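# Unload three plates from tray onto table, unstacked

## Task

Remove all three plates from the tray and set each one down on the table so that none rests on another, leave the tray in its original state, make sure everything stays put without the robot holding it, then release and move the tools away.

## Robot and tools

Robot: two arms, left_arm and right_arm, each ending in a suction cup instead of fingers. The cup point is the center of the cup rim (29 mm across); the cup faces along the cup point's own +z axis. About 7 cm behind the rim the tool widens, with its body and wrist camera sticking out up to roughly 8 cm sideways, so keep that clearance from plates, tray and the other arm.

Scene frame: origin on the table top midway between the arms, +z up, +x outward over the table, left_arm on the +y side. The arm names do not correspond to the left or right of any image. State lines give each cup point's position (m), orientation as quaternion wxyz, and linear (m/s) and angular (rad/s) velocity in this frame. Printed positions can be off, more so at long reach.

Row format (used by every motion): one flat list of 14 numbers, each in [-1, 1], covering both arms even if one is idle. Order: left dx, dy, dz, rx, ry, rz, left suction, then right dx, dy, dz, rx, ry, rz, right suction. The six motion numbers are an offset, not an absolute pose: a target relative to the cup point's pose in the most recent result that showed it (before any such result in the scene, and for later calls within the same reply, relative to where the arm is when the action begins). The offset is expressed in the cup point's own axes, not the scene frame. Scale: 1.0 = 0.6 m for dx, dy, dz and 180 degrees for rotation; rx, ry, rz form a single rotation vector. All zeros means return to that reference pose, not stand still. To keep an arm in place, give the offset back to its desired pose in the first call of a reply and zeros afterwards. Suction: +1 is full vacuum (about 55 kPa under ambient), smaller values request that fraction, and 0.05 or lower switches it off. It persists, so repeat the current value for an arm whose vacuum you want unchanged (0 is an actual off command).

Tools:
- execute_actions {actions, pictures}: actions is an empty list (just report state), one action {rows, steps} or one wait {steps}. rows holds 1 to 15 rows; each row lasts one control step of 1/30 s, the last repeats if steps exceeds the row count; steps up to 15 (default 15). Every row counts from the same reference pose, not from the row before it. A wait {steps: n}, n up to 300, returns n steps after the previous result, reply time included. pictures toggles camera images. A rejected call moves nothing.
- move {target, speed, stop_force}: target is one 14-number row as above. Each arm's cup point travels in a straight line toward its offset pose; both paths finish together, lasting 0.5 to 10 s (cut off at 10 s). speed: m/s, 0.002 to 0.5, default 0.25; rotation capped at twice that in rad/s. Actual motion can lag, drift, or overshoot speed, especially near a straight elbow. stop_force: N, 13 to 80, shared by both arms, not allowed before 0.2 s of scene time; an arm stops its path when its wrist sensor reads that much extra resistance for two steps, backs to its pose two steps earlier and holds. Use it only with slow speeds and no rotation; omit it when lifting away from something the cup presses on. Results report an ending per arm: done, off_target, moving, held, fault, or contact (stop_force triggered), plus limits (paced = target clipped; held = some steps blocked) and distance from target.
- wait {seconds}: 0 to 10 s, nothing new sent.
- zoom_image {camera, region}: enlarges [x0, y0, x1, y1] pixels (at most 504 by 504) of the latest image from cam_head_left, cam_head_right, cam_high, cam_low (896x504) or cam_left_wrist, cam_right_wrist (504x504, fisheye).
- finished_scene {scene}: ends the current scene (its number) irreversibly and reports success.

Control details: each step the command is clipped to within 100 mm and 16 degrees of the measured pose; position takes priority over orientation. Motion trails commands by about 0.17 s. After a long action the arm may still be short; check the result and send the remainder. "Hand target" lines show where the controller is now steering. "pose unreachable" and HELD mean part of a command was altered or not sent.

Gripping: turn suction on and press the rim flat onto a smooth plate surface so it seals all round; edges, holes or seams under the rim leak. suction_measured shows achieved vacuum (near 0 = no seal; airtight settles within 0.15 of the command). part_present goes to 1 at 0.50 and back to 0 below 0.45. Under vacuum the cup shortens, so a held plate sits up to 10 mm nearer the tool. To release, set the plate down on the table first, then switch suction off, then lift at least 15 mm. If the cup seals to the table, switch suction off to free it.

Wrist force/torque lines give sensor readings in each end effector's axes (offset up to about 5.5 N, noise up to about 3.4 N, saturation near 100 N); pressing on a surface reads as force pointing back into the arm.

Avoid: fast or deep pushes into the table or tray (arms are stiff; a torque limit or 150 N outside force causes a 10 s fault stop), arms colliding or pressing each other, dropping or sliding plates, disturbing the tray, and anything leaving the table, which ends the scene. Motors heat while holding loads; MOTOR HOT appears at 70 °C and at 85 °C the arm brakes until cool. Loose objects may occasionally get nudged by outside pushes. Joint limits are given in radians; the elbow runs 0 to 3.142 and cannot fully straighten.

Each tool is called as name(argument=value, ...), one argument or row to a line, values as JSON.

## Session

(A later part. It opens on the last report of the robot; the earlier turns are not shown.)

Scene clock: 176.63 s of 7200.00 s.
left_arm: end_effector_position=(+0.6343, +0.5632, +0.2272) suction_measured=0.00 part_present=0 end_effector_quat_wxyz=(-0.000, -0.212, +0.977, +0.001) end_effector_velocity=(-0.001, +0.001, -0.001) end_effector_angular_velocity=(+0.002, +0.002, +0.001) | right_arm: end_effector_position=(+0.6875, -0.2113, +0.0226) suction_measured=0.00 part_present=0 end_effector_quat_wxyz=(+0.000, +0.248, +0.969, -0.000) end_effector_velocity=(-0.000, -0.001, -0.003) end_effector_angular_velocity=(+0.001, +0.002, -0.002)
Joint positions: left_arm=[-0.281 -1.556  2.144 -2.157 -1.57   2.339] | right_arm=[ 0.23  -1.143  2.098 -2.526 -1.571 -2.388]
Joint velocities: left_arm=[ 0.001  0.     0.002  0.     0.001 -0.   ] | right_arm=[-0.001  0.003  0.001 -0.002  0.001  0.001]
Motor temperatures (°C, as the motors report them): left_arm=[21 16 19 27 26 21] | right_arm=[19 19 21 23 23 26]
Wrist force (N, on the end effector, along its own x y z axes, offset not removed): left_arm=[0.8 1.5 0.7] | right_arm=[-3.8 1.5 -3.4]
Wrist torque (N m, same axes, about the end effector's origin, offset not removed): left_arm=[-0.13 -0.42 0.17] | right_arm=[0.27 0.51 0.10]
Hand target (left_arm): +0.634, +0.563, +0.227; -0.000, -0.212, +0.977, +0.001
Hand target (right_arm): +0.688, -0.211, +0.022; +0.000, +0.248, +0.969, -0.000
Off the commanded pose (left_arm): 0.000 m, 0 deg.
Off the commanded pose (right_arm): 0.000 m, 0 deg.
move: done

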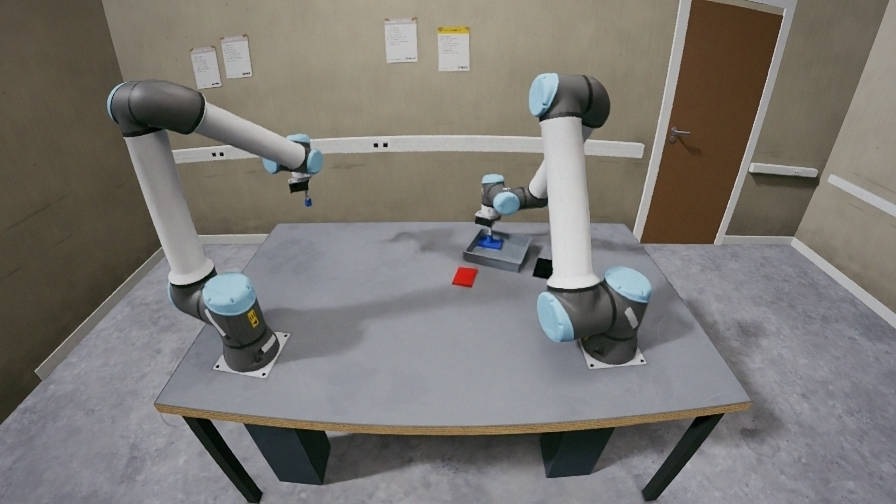

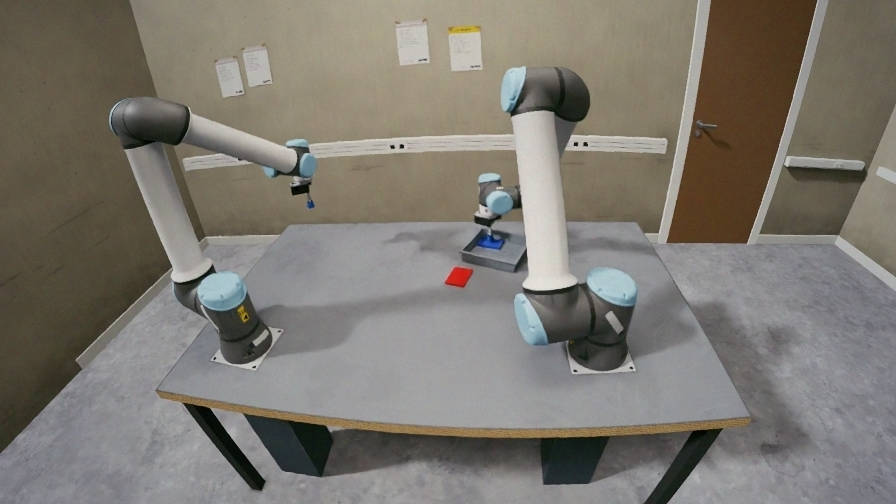

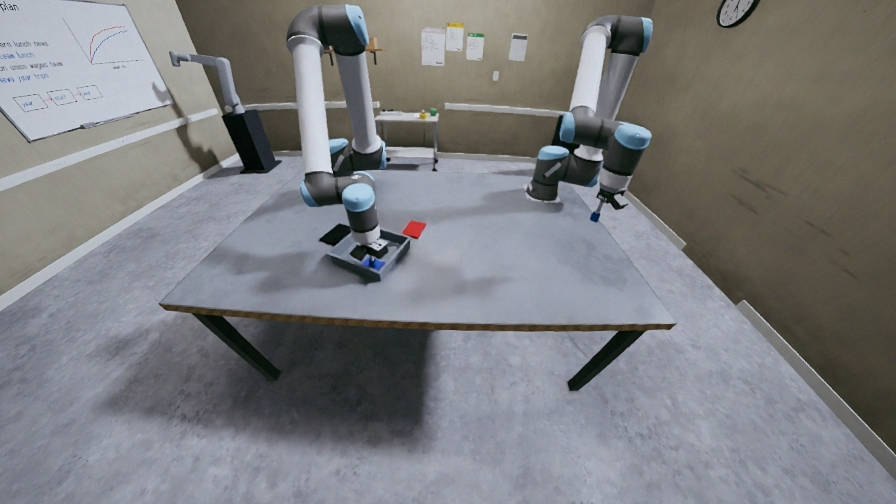

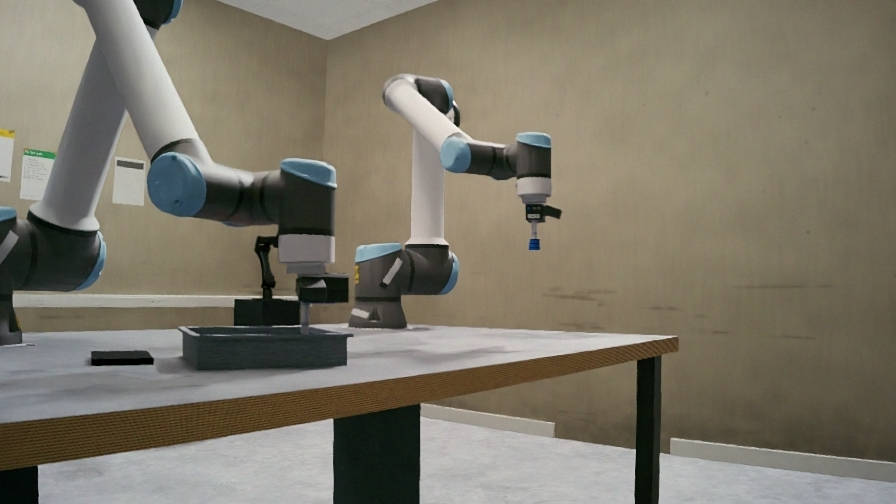

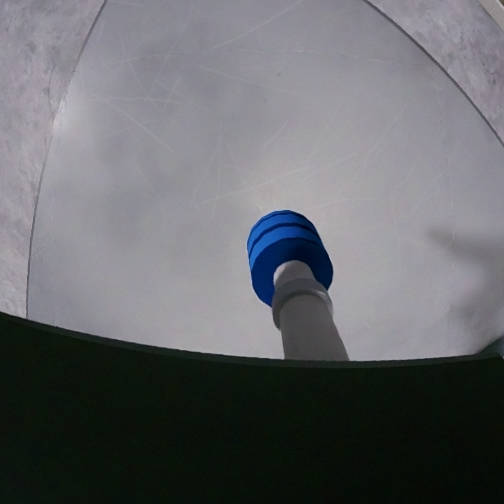

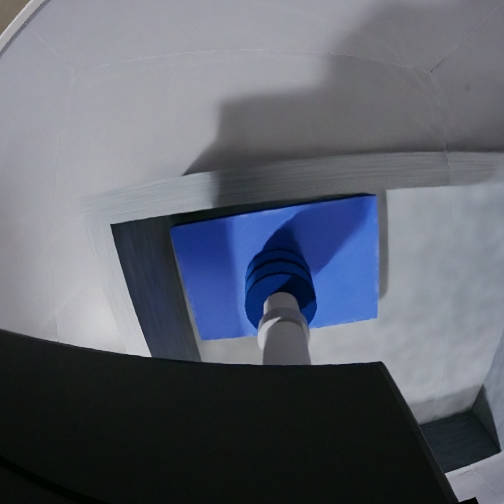

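move(
  target=[0, 0, 0, 0, 0, 0, 0, 0, 0, 0.027, 0, 0, 0, 0],
  speed=0.01,
  stop_force=13,
)

execute_actions(
  actions=[
    {"rows": [[0, 0, 0, 0, 0, 0, 0, 0, 0, 0, 0, 0, 0, 1]], "steps": 15},
  ],
  pictures=false,
)

Scene clock: 181.00 s of 7200.00 s.
left_arm: end_effector_position=(+0.6343, +0.5632, +0.2272) suction_measured=0.00 part_present=0 end_effector_quat_wxyz=(-0.000, -0.212, +0.977, +0.001) end_effector_velocity=(-0.000, -0.000, -0.001) end_effector_angular_velocity=(-0.001, +0.002, -0.000) | right_arm: end_effector_position=(+0.6875, -0.2113, +0.0066) suction_measured=0.00 part_present=0 end_effector_quat_wxyz=(+0.000, +0.248, +0.969, -0.000) end_effector_velocity=(+0.001, -0.001, -0.002) end_effector_angular_velocity=(-0.000, -0.001, +0.001)
Joint positions: left_arm=[-0.281 -1.556  2.144 -2.157 -1.57   2.339] | right_arm=[ 0.23  -1.118  2.102 -2.555 -1.571 -2.388]
Joint velocities: left_arm=[-0.001  0.001  0.001 -0.001 -0.001 -0.   ] | right_arm=[-0.001  0.003 -0.    -0.005 -0.001 -0.002]
Motor temperatures (°C, as the motors report them): left_arm=[21 16 19 27 26 21] | right_arm=[19 19 21 23 23 26]
Wrist force (N, on the end effector, along its own x y z axes, offset not removed): left_arm=[3.1 0.7 -0.9] | right_arm=[-3.0 3.7 -7.9]
Wrist torque (N m, same axes, about the end effector's origin, offset not removed): left_arm=[-0.26 -0.61 0.15] | right_arm=[0.39 0.40 -0.06]
Hand target (left_arm): +0.634, +0.563, +0.227; -0.000, -0.212, +0.977, +0.001
Hand target (right_arm): +0.688, -0.211, +0.006; +0.000, +0.248, +0.969, -0.000
Off the commanded pose (left_arm): 0.000 m, 0 deg.
Off the commanded pose (right_arm): 0.000 m, 0 deg.
move: done

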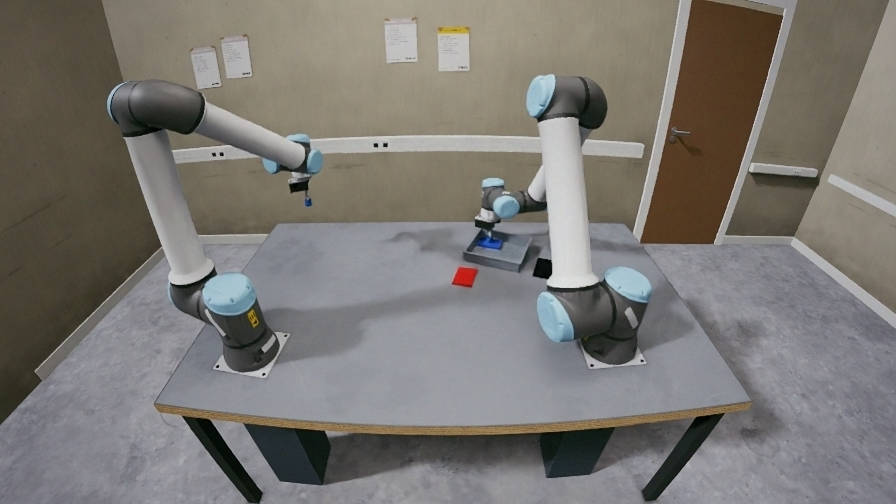

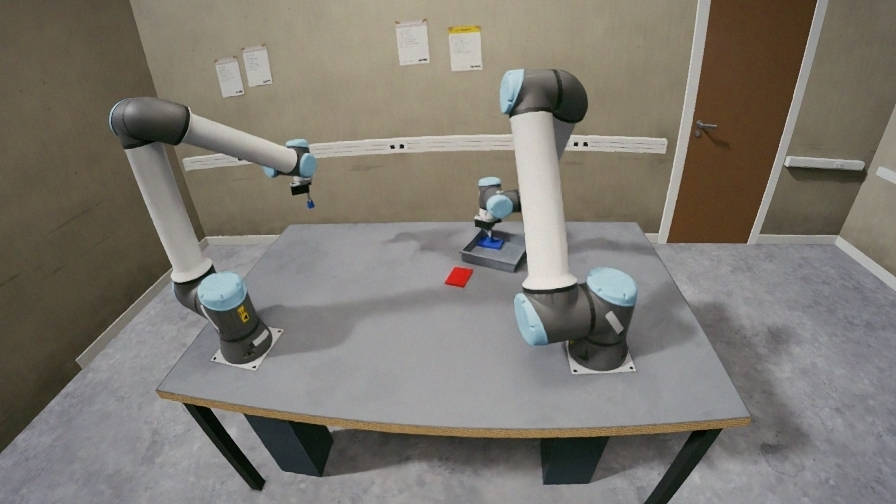

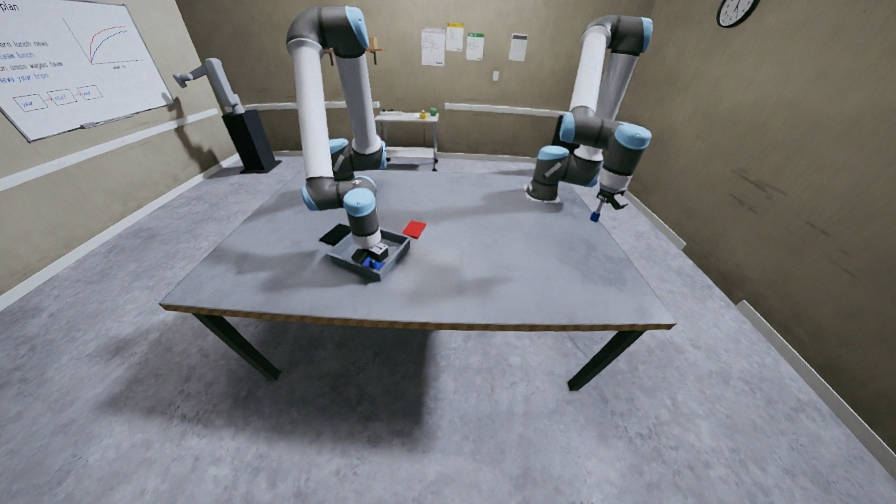

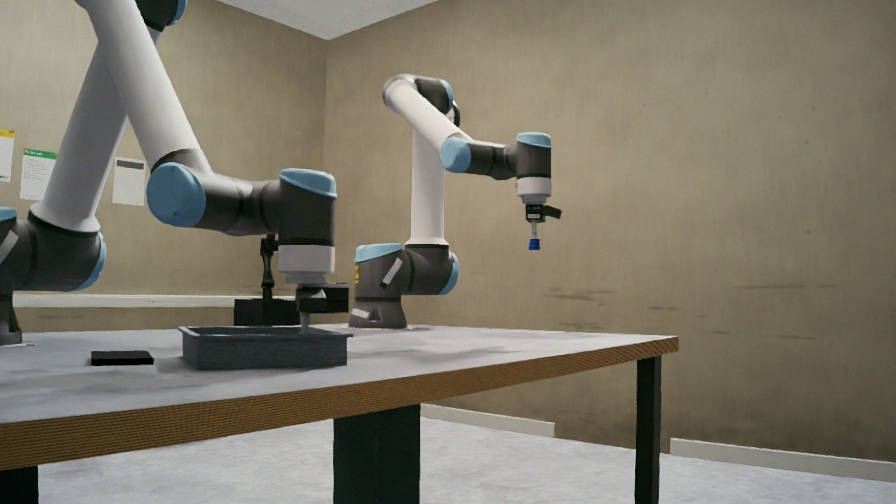

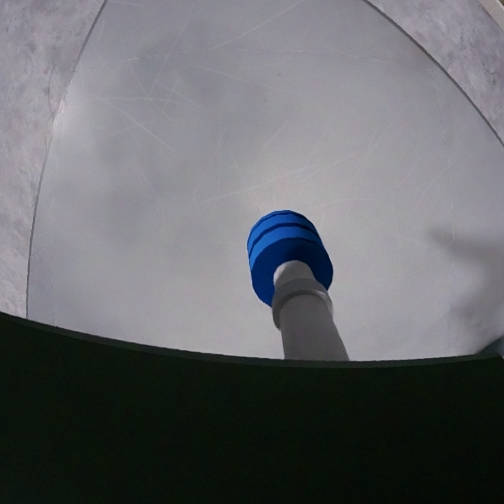

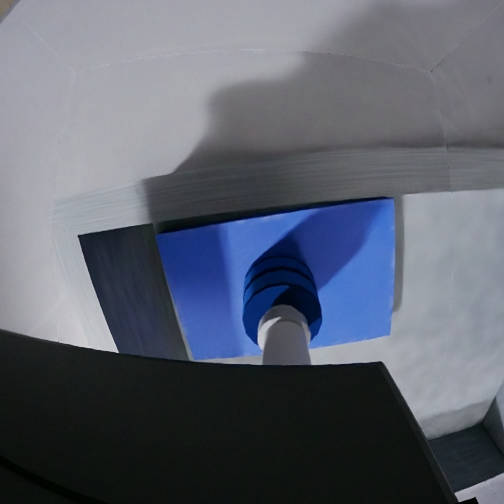

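Scene clock: 181.50 s of 7200.00 s.
left_arm: end_effector_position=(+0.6343, +0.5632, +0.2272) suction_measured=0.00 part_present=0 end_effector_quat_wxyz=(-0.000, -0.212, +0.977, +0.001) end_effector_velocity=(-0.000, -0.000, +0.001) end_effector_angular_velocity=(-0.001, -0.001, +0.000) | right_arm: end_effector_position=(+0.6875, -0.2113, +0.0065) suction_measured=0.81 part_present=1 end_effector_quat_wxyz=(+0.000, +0.248, +0.969, -0.000) end_effector_velocity=(+0.000, -0.001, -0.000) end_effector_angular_velocity=(-0.002, -0.000, -0.000)
Joint positions: left_arm=[-0.281 -1.556  2.144 -2.157 -1.57   2.339] | right_arm=[ 0.23  -1.118  2.102 -2.555 -1.571 -2.388]
Joint velocities: left_arm=[-0.    -0.001 -0.     0.    -0.001 -0.   ] | right_arm=[-0.001  0.    -0.     0.001 -0.002 -0.001]
Motor temperatures (°C, as the motors report them): left_arm=[21 16 19 27 26 21] | right_arm=[19 19 21 23 23 26]
Wrist force (N, on the end effector, along its own x y z axes, offset not removed): left_arm=[0.4 1.4 -2.8] | right_arm=[-0.1 3.9 3.8]
Wrist torque (N m, same axes, about the end effector's origin, offset not removed): left_arm=[-0.17 -0.24 0.12] | right_arm=[0.44 0.04 -0.08]
Hand target (left_arm): +0.634, +0.563, +0.227; -0.000, -0.212, +0.977, +0.001
Hand target (right_arm): +0.688, -0.211, +0.007; +0.000, +0.248, +0.969, -0.000
Off the commanded pose (left_arm): 0.000 m, 0 deg.
Off the commanded pose (right_arm): 0.000 m, 0 deg.
Steps of this call (steps 1 to 15: all 15 steps of this action). Readings (end_effector_position | what the end effector reports):
1: left_arm (+0.6343, +0.5632, +0.2272) | right_arm (+0.6875, -0.2113, +0.0066) | left_arm suction_measured=0.00 part_present=0 | right_arm suction_measured=0.05 part_present=0
2: left_arm (+0.6343, +0.5632, +0.2272) | right_arm (+0.6875, -0.2113, +0.0065) | left_arm suction_measured=0.00 part_present=0 | right_arm suction_measured=0.15 part_present=0
4: left_arm (+0.6343, +0.5632, +0.2272) | right_arm (+0.6875, -0.2113, +0.0065) | left_arm suction_measured=0.00 part_present=0 | right_arm suction_measured=0.33 part_present=0
8: left_arm (+0.6343, +0.5632, +0.2272) | right_arm (+0.6875, -0.2113, +0.0065) | left_arm suction_measured=0.00 part_present=0 | right_arm suction_measured=0.53 part_present=1
15: the state above

move(
  target=[0, 0, 0, 0, 0, 0, 0, 0.033, -0.02, -0.13, 0, 0, 0, 1],
  speed=0.1,
)

move(
  target=[0, 0, 0, 0, 0, 0, 0, 0.133, 0.295, 0, 0, 0, 0, 1],
  speed=0.2,
)

Scene clock: 189.87 s of 7200.00 s.
left_arm: end_effector_position=(+0.6343, +0.5632, +0.2272) suction_measured=0.00 part_present=0 end_effector_quat_wxyz=(-0.000, -0.212, +0.977, +0.001) end_effector_velocity=(-0.000, +0.000, -0.001) end_effector_angular_velocity=(+0.001, +0.001, -0.000) | right_arm: end_effector_position=(+0.6644, -0.2123, +0.0843) suction_measured=1.00 part_present=1 end_effector_quat_wxyz=(+0.000, +0.248, +0.969, -0.000) end_effector_velocity=(-0.000, -0.000, +0.003) end_effector_angular_velocity=(+0.000, -0.002, +0.001)
Joint positions: left_arm=[-0.281 -1.556  2.144 -2.157 -1.57   2.339] | right_arm=[ 0.237 -1.26   2.114 -2.425 -1.571 -2.381]
Joint velocities: left_arm=[-0.     0.001  0.     0.     0.001 -0.   ] | right_arm=[-0.    -0.005  0.     0.003  0.    -0.001]
Motor temperatures (°C, as the motors report them): left_arm=[21 16 19 27 26 21] | right_arm=[19 19 21 23 23 26]
Wrist force (N, on the end effector, along its own x y z axes, offset not removed): left_arm=[0.5 1.8 -0.3] | right_arm=[-1.7 -1.5 -0.9]
Wrist torque (N m, same axes, about the end effector's origin, offset not removed): left_arm=[-0.15 -0.22 0.14] | right_arm=[-0.14 0.40 0.14]
Hand target (left_arm): +0.634, +0.563, +0.227; -0.000, -0.212, +0.977, +0.001
Hand target (right_arm): +0.664, -0.212, +0.085; +0.000, +0.248, +0.969, -0.000
Off the commanded pose (left_arm): 0.000 m, 0 deg.
Off the commanded pose (right_arm): 0.000 m, 0 deg.
move: done

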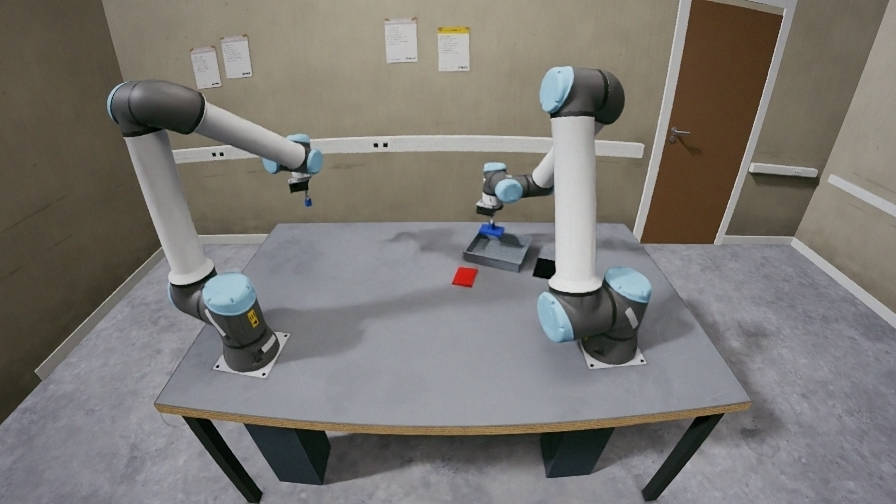

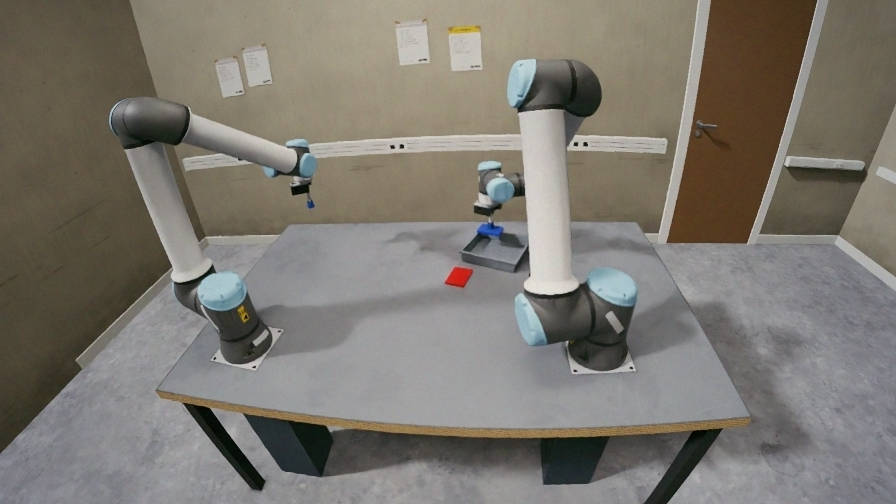

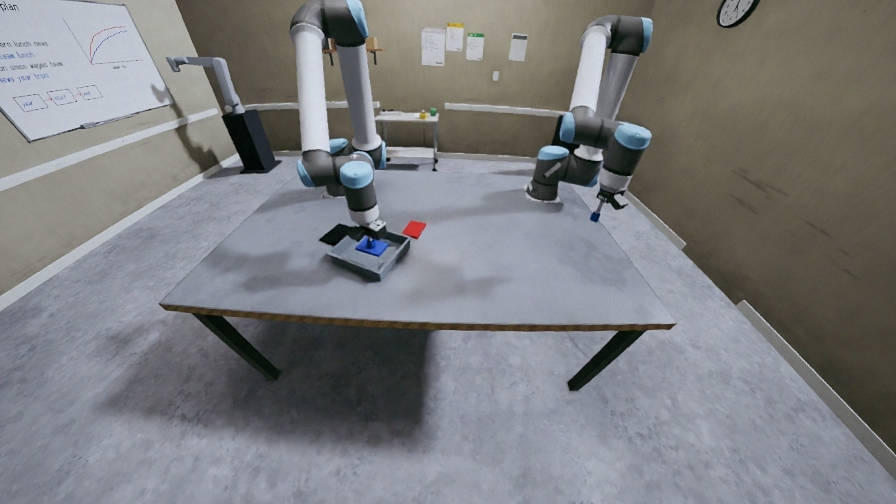

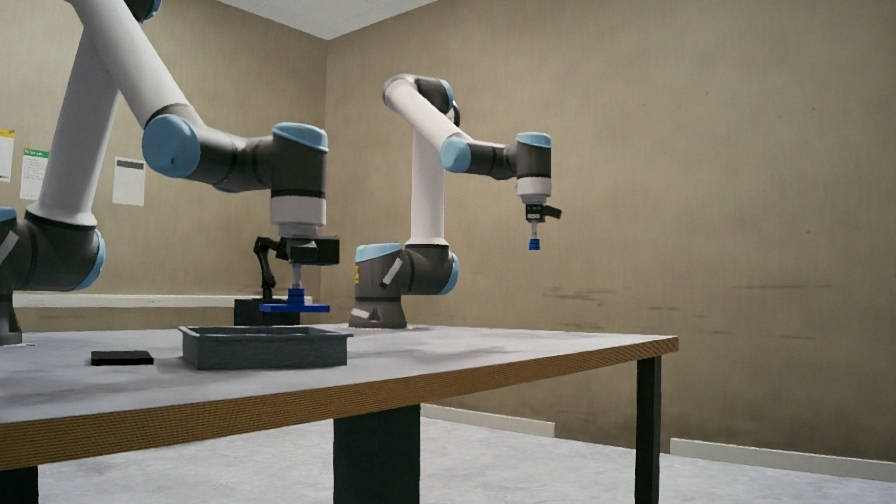

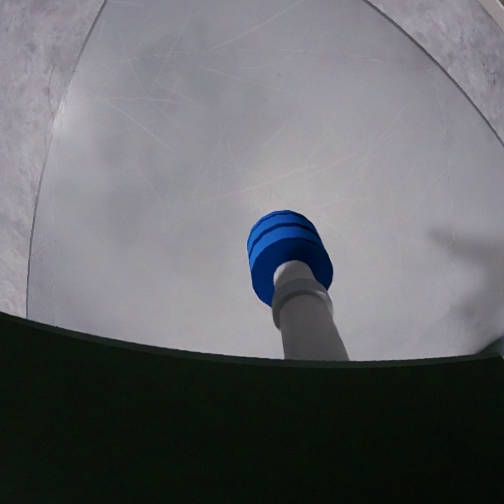

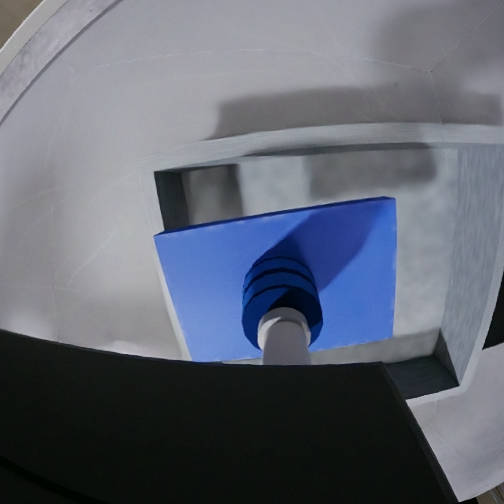

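Scene clock: 191.40 s of 7200.00 s.
left_arm: end_effector_position=(+0.6343, +0.5632, +0.2272) suction_measured=0.00 part_present=0 end_effector_quat_wxyz=(-0.000, -0.212, +0.977, +0.001) end_effector_velocity=(+0.001, +0.001, +0.002) end_effector_angular_velocity=(+0.000, -0.003, +0.001) | right_arm: end_effector_position=(+0.6797, -0.0189, +0.0845) suction_measured=0.98 part_present=1 end_effector_quat_wxyz=(+0.000, +0.248, +0.969, -0.000) end_effector_velocity=(-0.000, +0.002, -0.000) end_effector_angular_velocity=(-0.001, +0.000, +0.001)
Joint positions: left_arm=[-0.281 -1.556  2.144 -2.157 -1.57   2.339] | right_arm=[ 0.471 -1.104  1.865 -2.332 -1.571 -2.147]
Joint velocities: left_arm=[ 0.001 -0.001 -0.002  0.001  0.001 -0.   ] | right_arm=[ 0.002  0.002 -0.002  0.001 -0.001  0.002]
Motor temperatures (°C, as the motors report them): left_arm=[21 16 19 27 26 21] | right_arm=[19 19 21 23 23 26]
Wrist force (N, on the end effector, along its own x y z axes, offset not removed): left_arm=[-0.6 1.7 1.6] | right_arm=[-4.9 5.3 -0.9]
Wrist torque (N m, same axes, about the end effector's origin, offset not removed): left_arm=[-0.07 -0.10 0.17] | right_arm=[0.52 0.56 -0.09]
Hand target (left_arm): +0.634, +0.563, +0.227; -0.000, -0.212, +0.977, +0.001
Hand target (right_arm): +0.680, -0.019, +0.084; +0.000, +0.248, +0.969, -0.000
Off the commanded pose (left_arm): 0.000 m, 0 deg.
Off the commanded pose (right_arm): 0.000 m, 0 deg.
move: done

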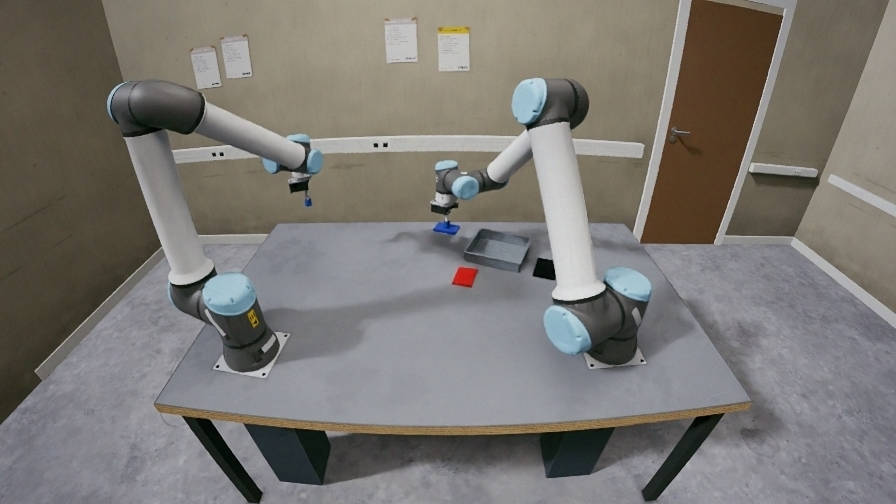

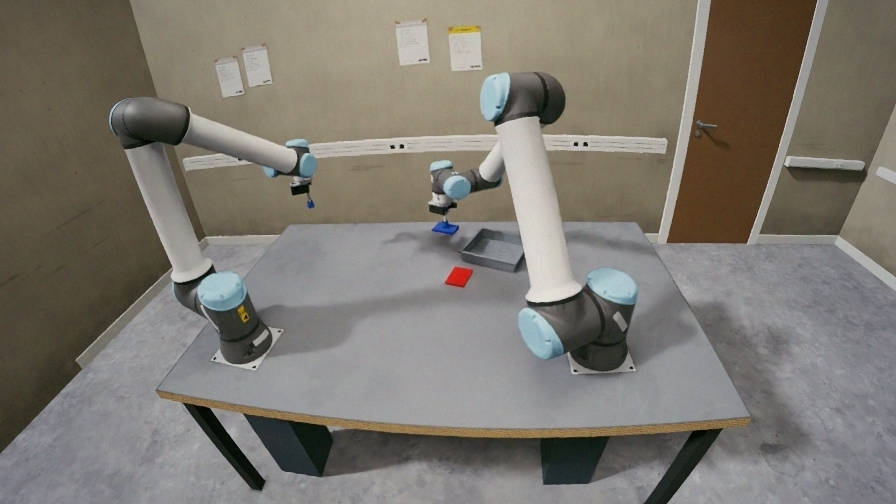

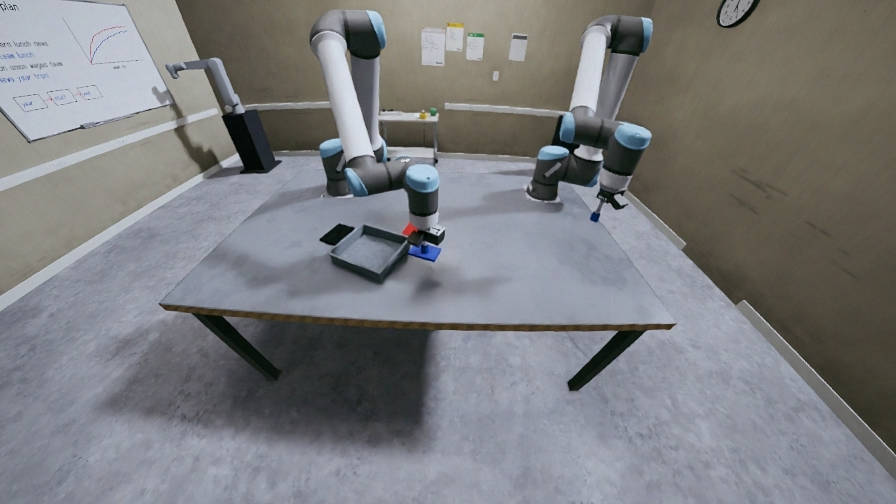

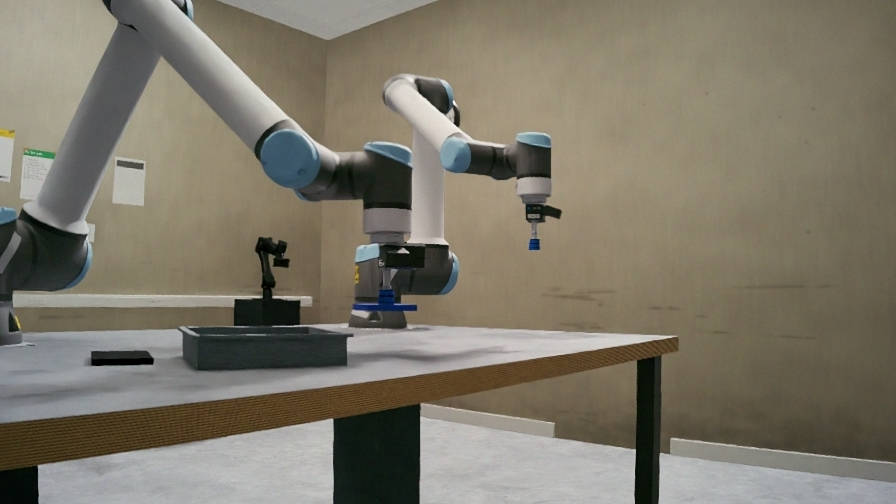

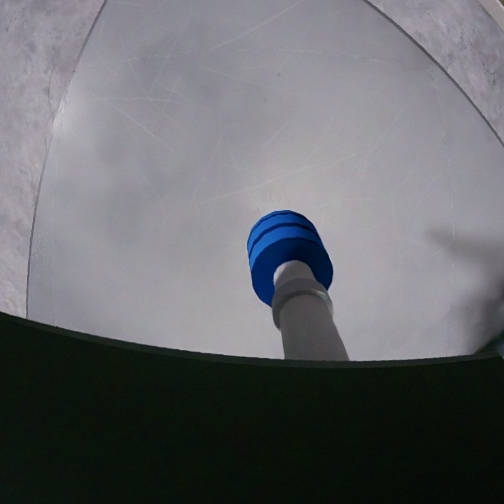

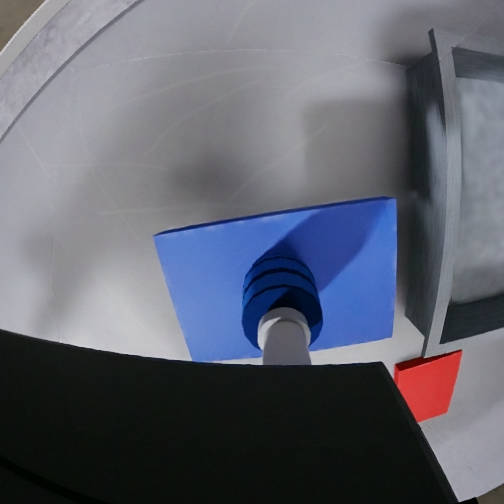

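execute_actions(
  actions=[],
)

Scene clock: 200.30 s of 7200.00 s.
left_arm: end_effector_position=(+0.6343, +0.5632, +0.2272) suction_measured=0.00 part_present=0 end_effector_quat_wxyz=(-0.000, -0.212, +0.977, +0.001) end_effector_velocity=(+0.001, -0.001, +0.001) end_effector_angular_velocity=(-0.001, -0.001, -0.001) | right_arm: end_effector_position=(+0.6798, -0.0188, +0.0845) suction_measured=0.98 part_present=1 end_effector_quat_wxyz=(+0.000, +0.248, +0.969, -0.000) end_effector_velocity=(+0.000, +0.001, +0.001) end_effector_angular_velocity=(+0.002, -0.001, -0.000)
Joint positions: left_arm=[-0.281 -1.556  2.144 -2.157 -1.57   2.339] | right_arm=[ 0.471 -1.104  1.865 -2.332 -1.571 -2.147]
Joint velocities: left_arm=[-0.     0.    -0.001 -0.    -0.001  0.   ] | right_arm=[-0.    -0.001 -0.001 -0.     0.002  0.   ]
Motor temperatures (°C, as the motors report them): left_arm=[21 16 19 27 26 21] | right_arm=[19 19 21 23 23 26]
Wrist force (N, on the end effector, along its own x y z axes, offset not removed): left_arm=[2.7 3.9 -0.9] | right_arm=[-2.3 4.2 -1.4]
Wrist torque (N m, same axes, about the end effector's origin, offset not removed): left_arm=[0.18 -0.46 0.20] | right_arm=[0.49 0.37 0.18]
Hand target (left_arm): +0.634, +0.563, +0.227; -0.000, -0.212, +0.977, +0.001
Hand target (right_arm): +0.680, -0.019, +0.084; +0.000, +0.248, +0.969, -0.000
Off the commanded pose (left_arm): 0.000 m, 0 deg.
Off the commanded pose (right_arm): 0.000 m, 0 deg.
Steps of this call (steps 1 to 267: nothing new was sent). Readings (end_effector_position | what the end effector reports):
1: left_arm (+0.6343, +0.5632, +0.2272) | right_arm (+0.6797, -0.0189, +0.0845) | left_arm suction_measured=0.00 part_present=0 | right_arm suction_measured=0.98 part_present=1
2: left_arm (+0.6343, +0.5632, +0.2272) | right_arm (+0.6797, -0.0188, +0.0845) | left_arm suction_measured=0.00 part_present=0 | right_arm suction_measured=0.98 part_present=1
4: left_arm (+0.6343, +0.5632, +0.2272) | right_arm (+0.6798, -0.0188, +0.0845) | left_arm suction_measured=0.00 part_present=0 | right_arm suction_measured=0.98 part_present=1
8: left_arm (+0.6343, +0.5632, +0.2272) | right_arm (+0.6798, -0.0188, +0.0845) | left_arm suction_measured=0.00 part_present=0 | right_arm suction_measured=0.96 part_present=1
267: the state above

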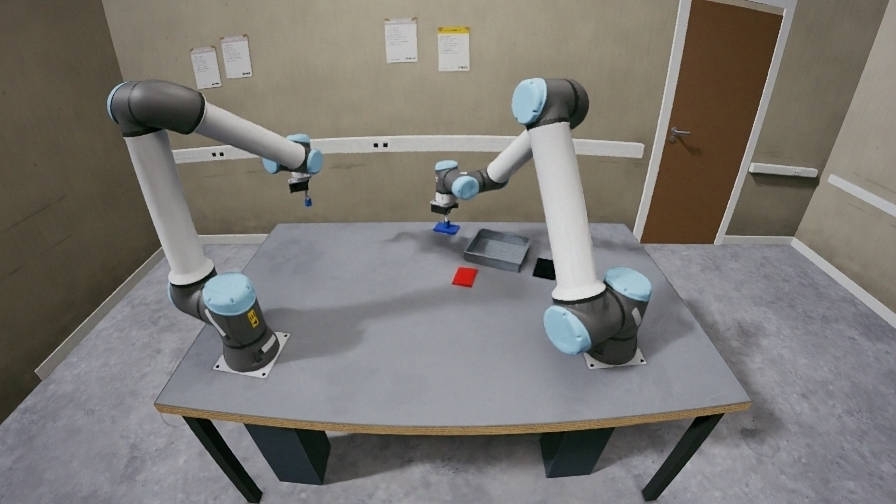

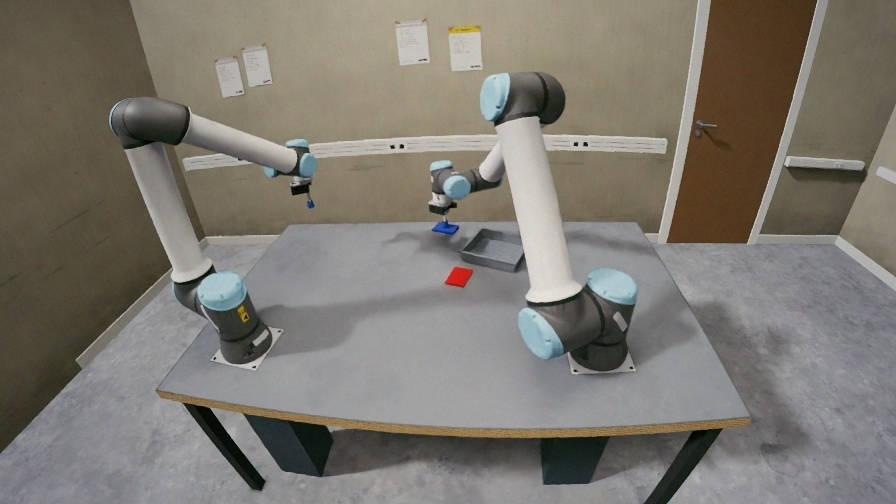

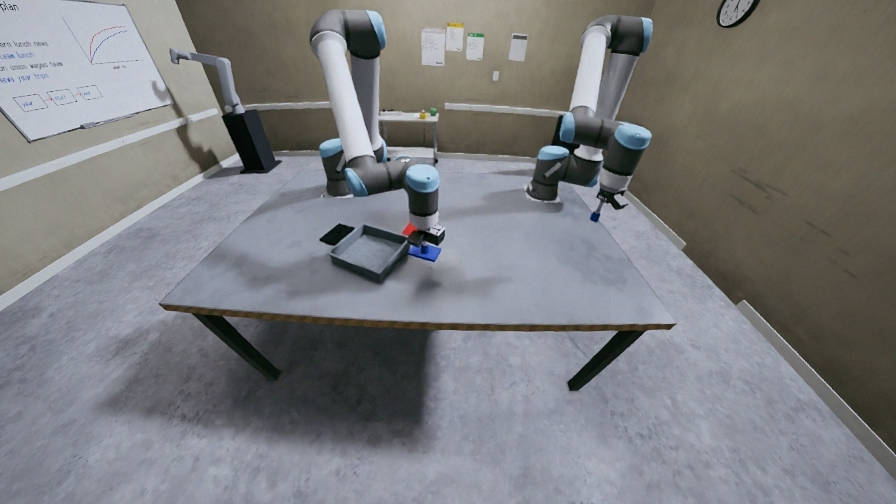

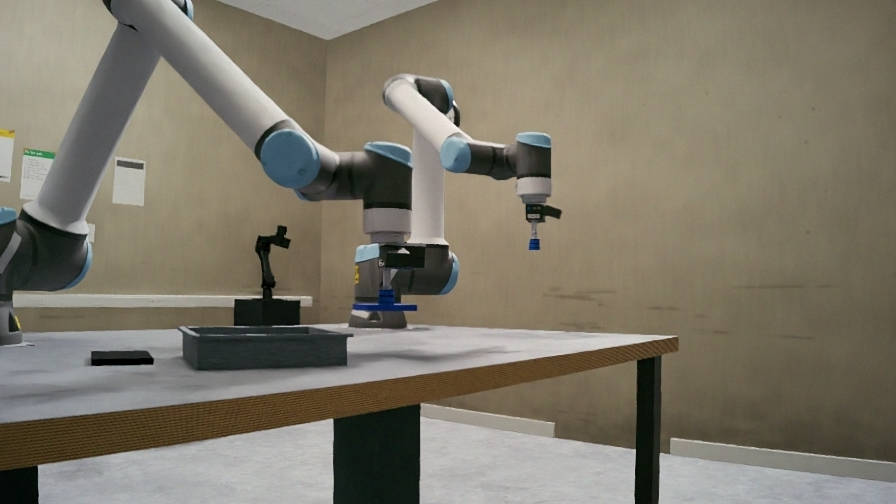

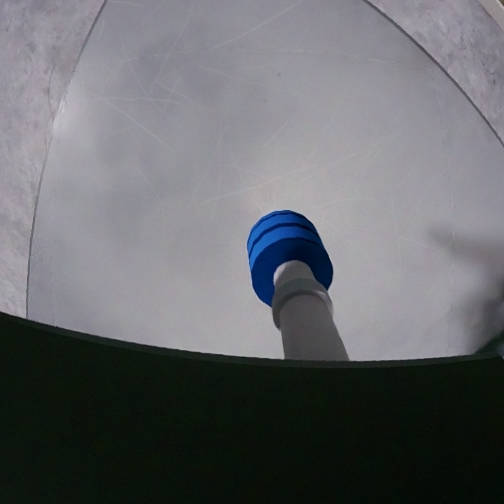

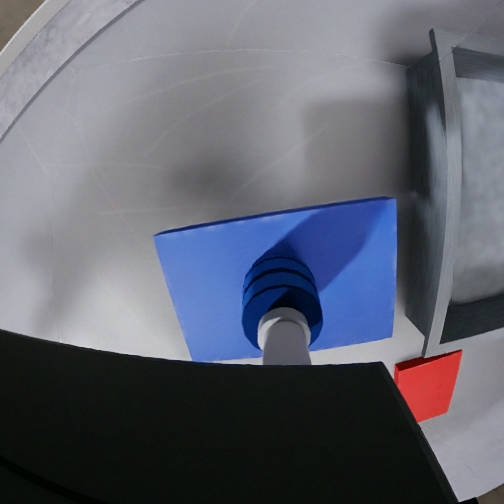

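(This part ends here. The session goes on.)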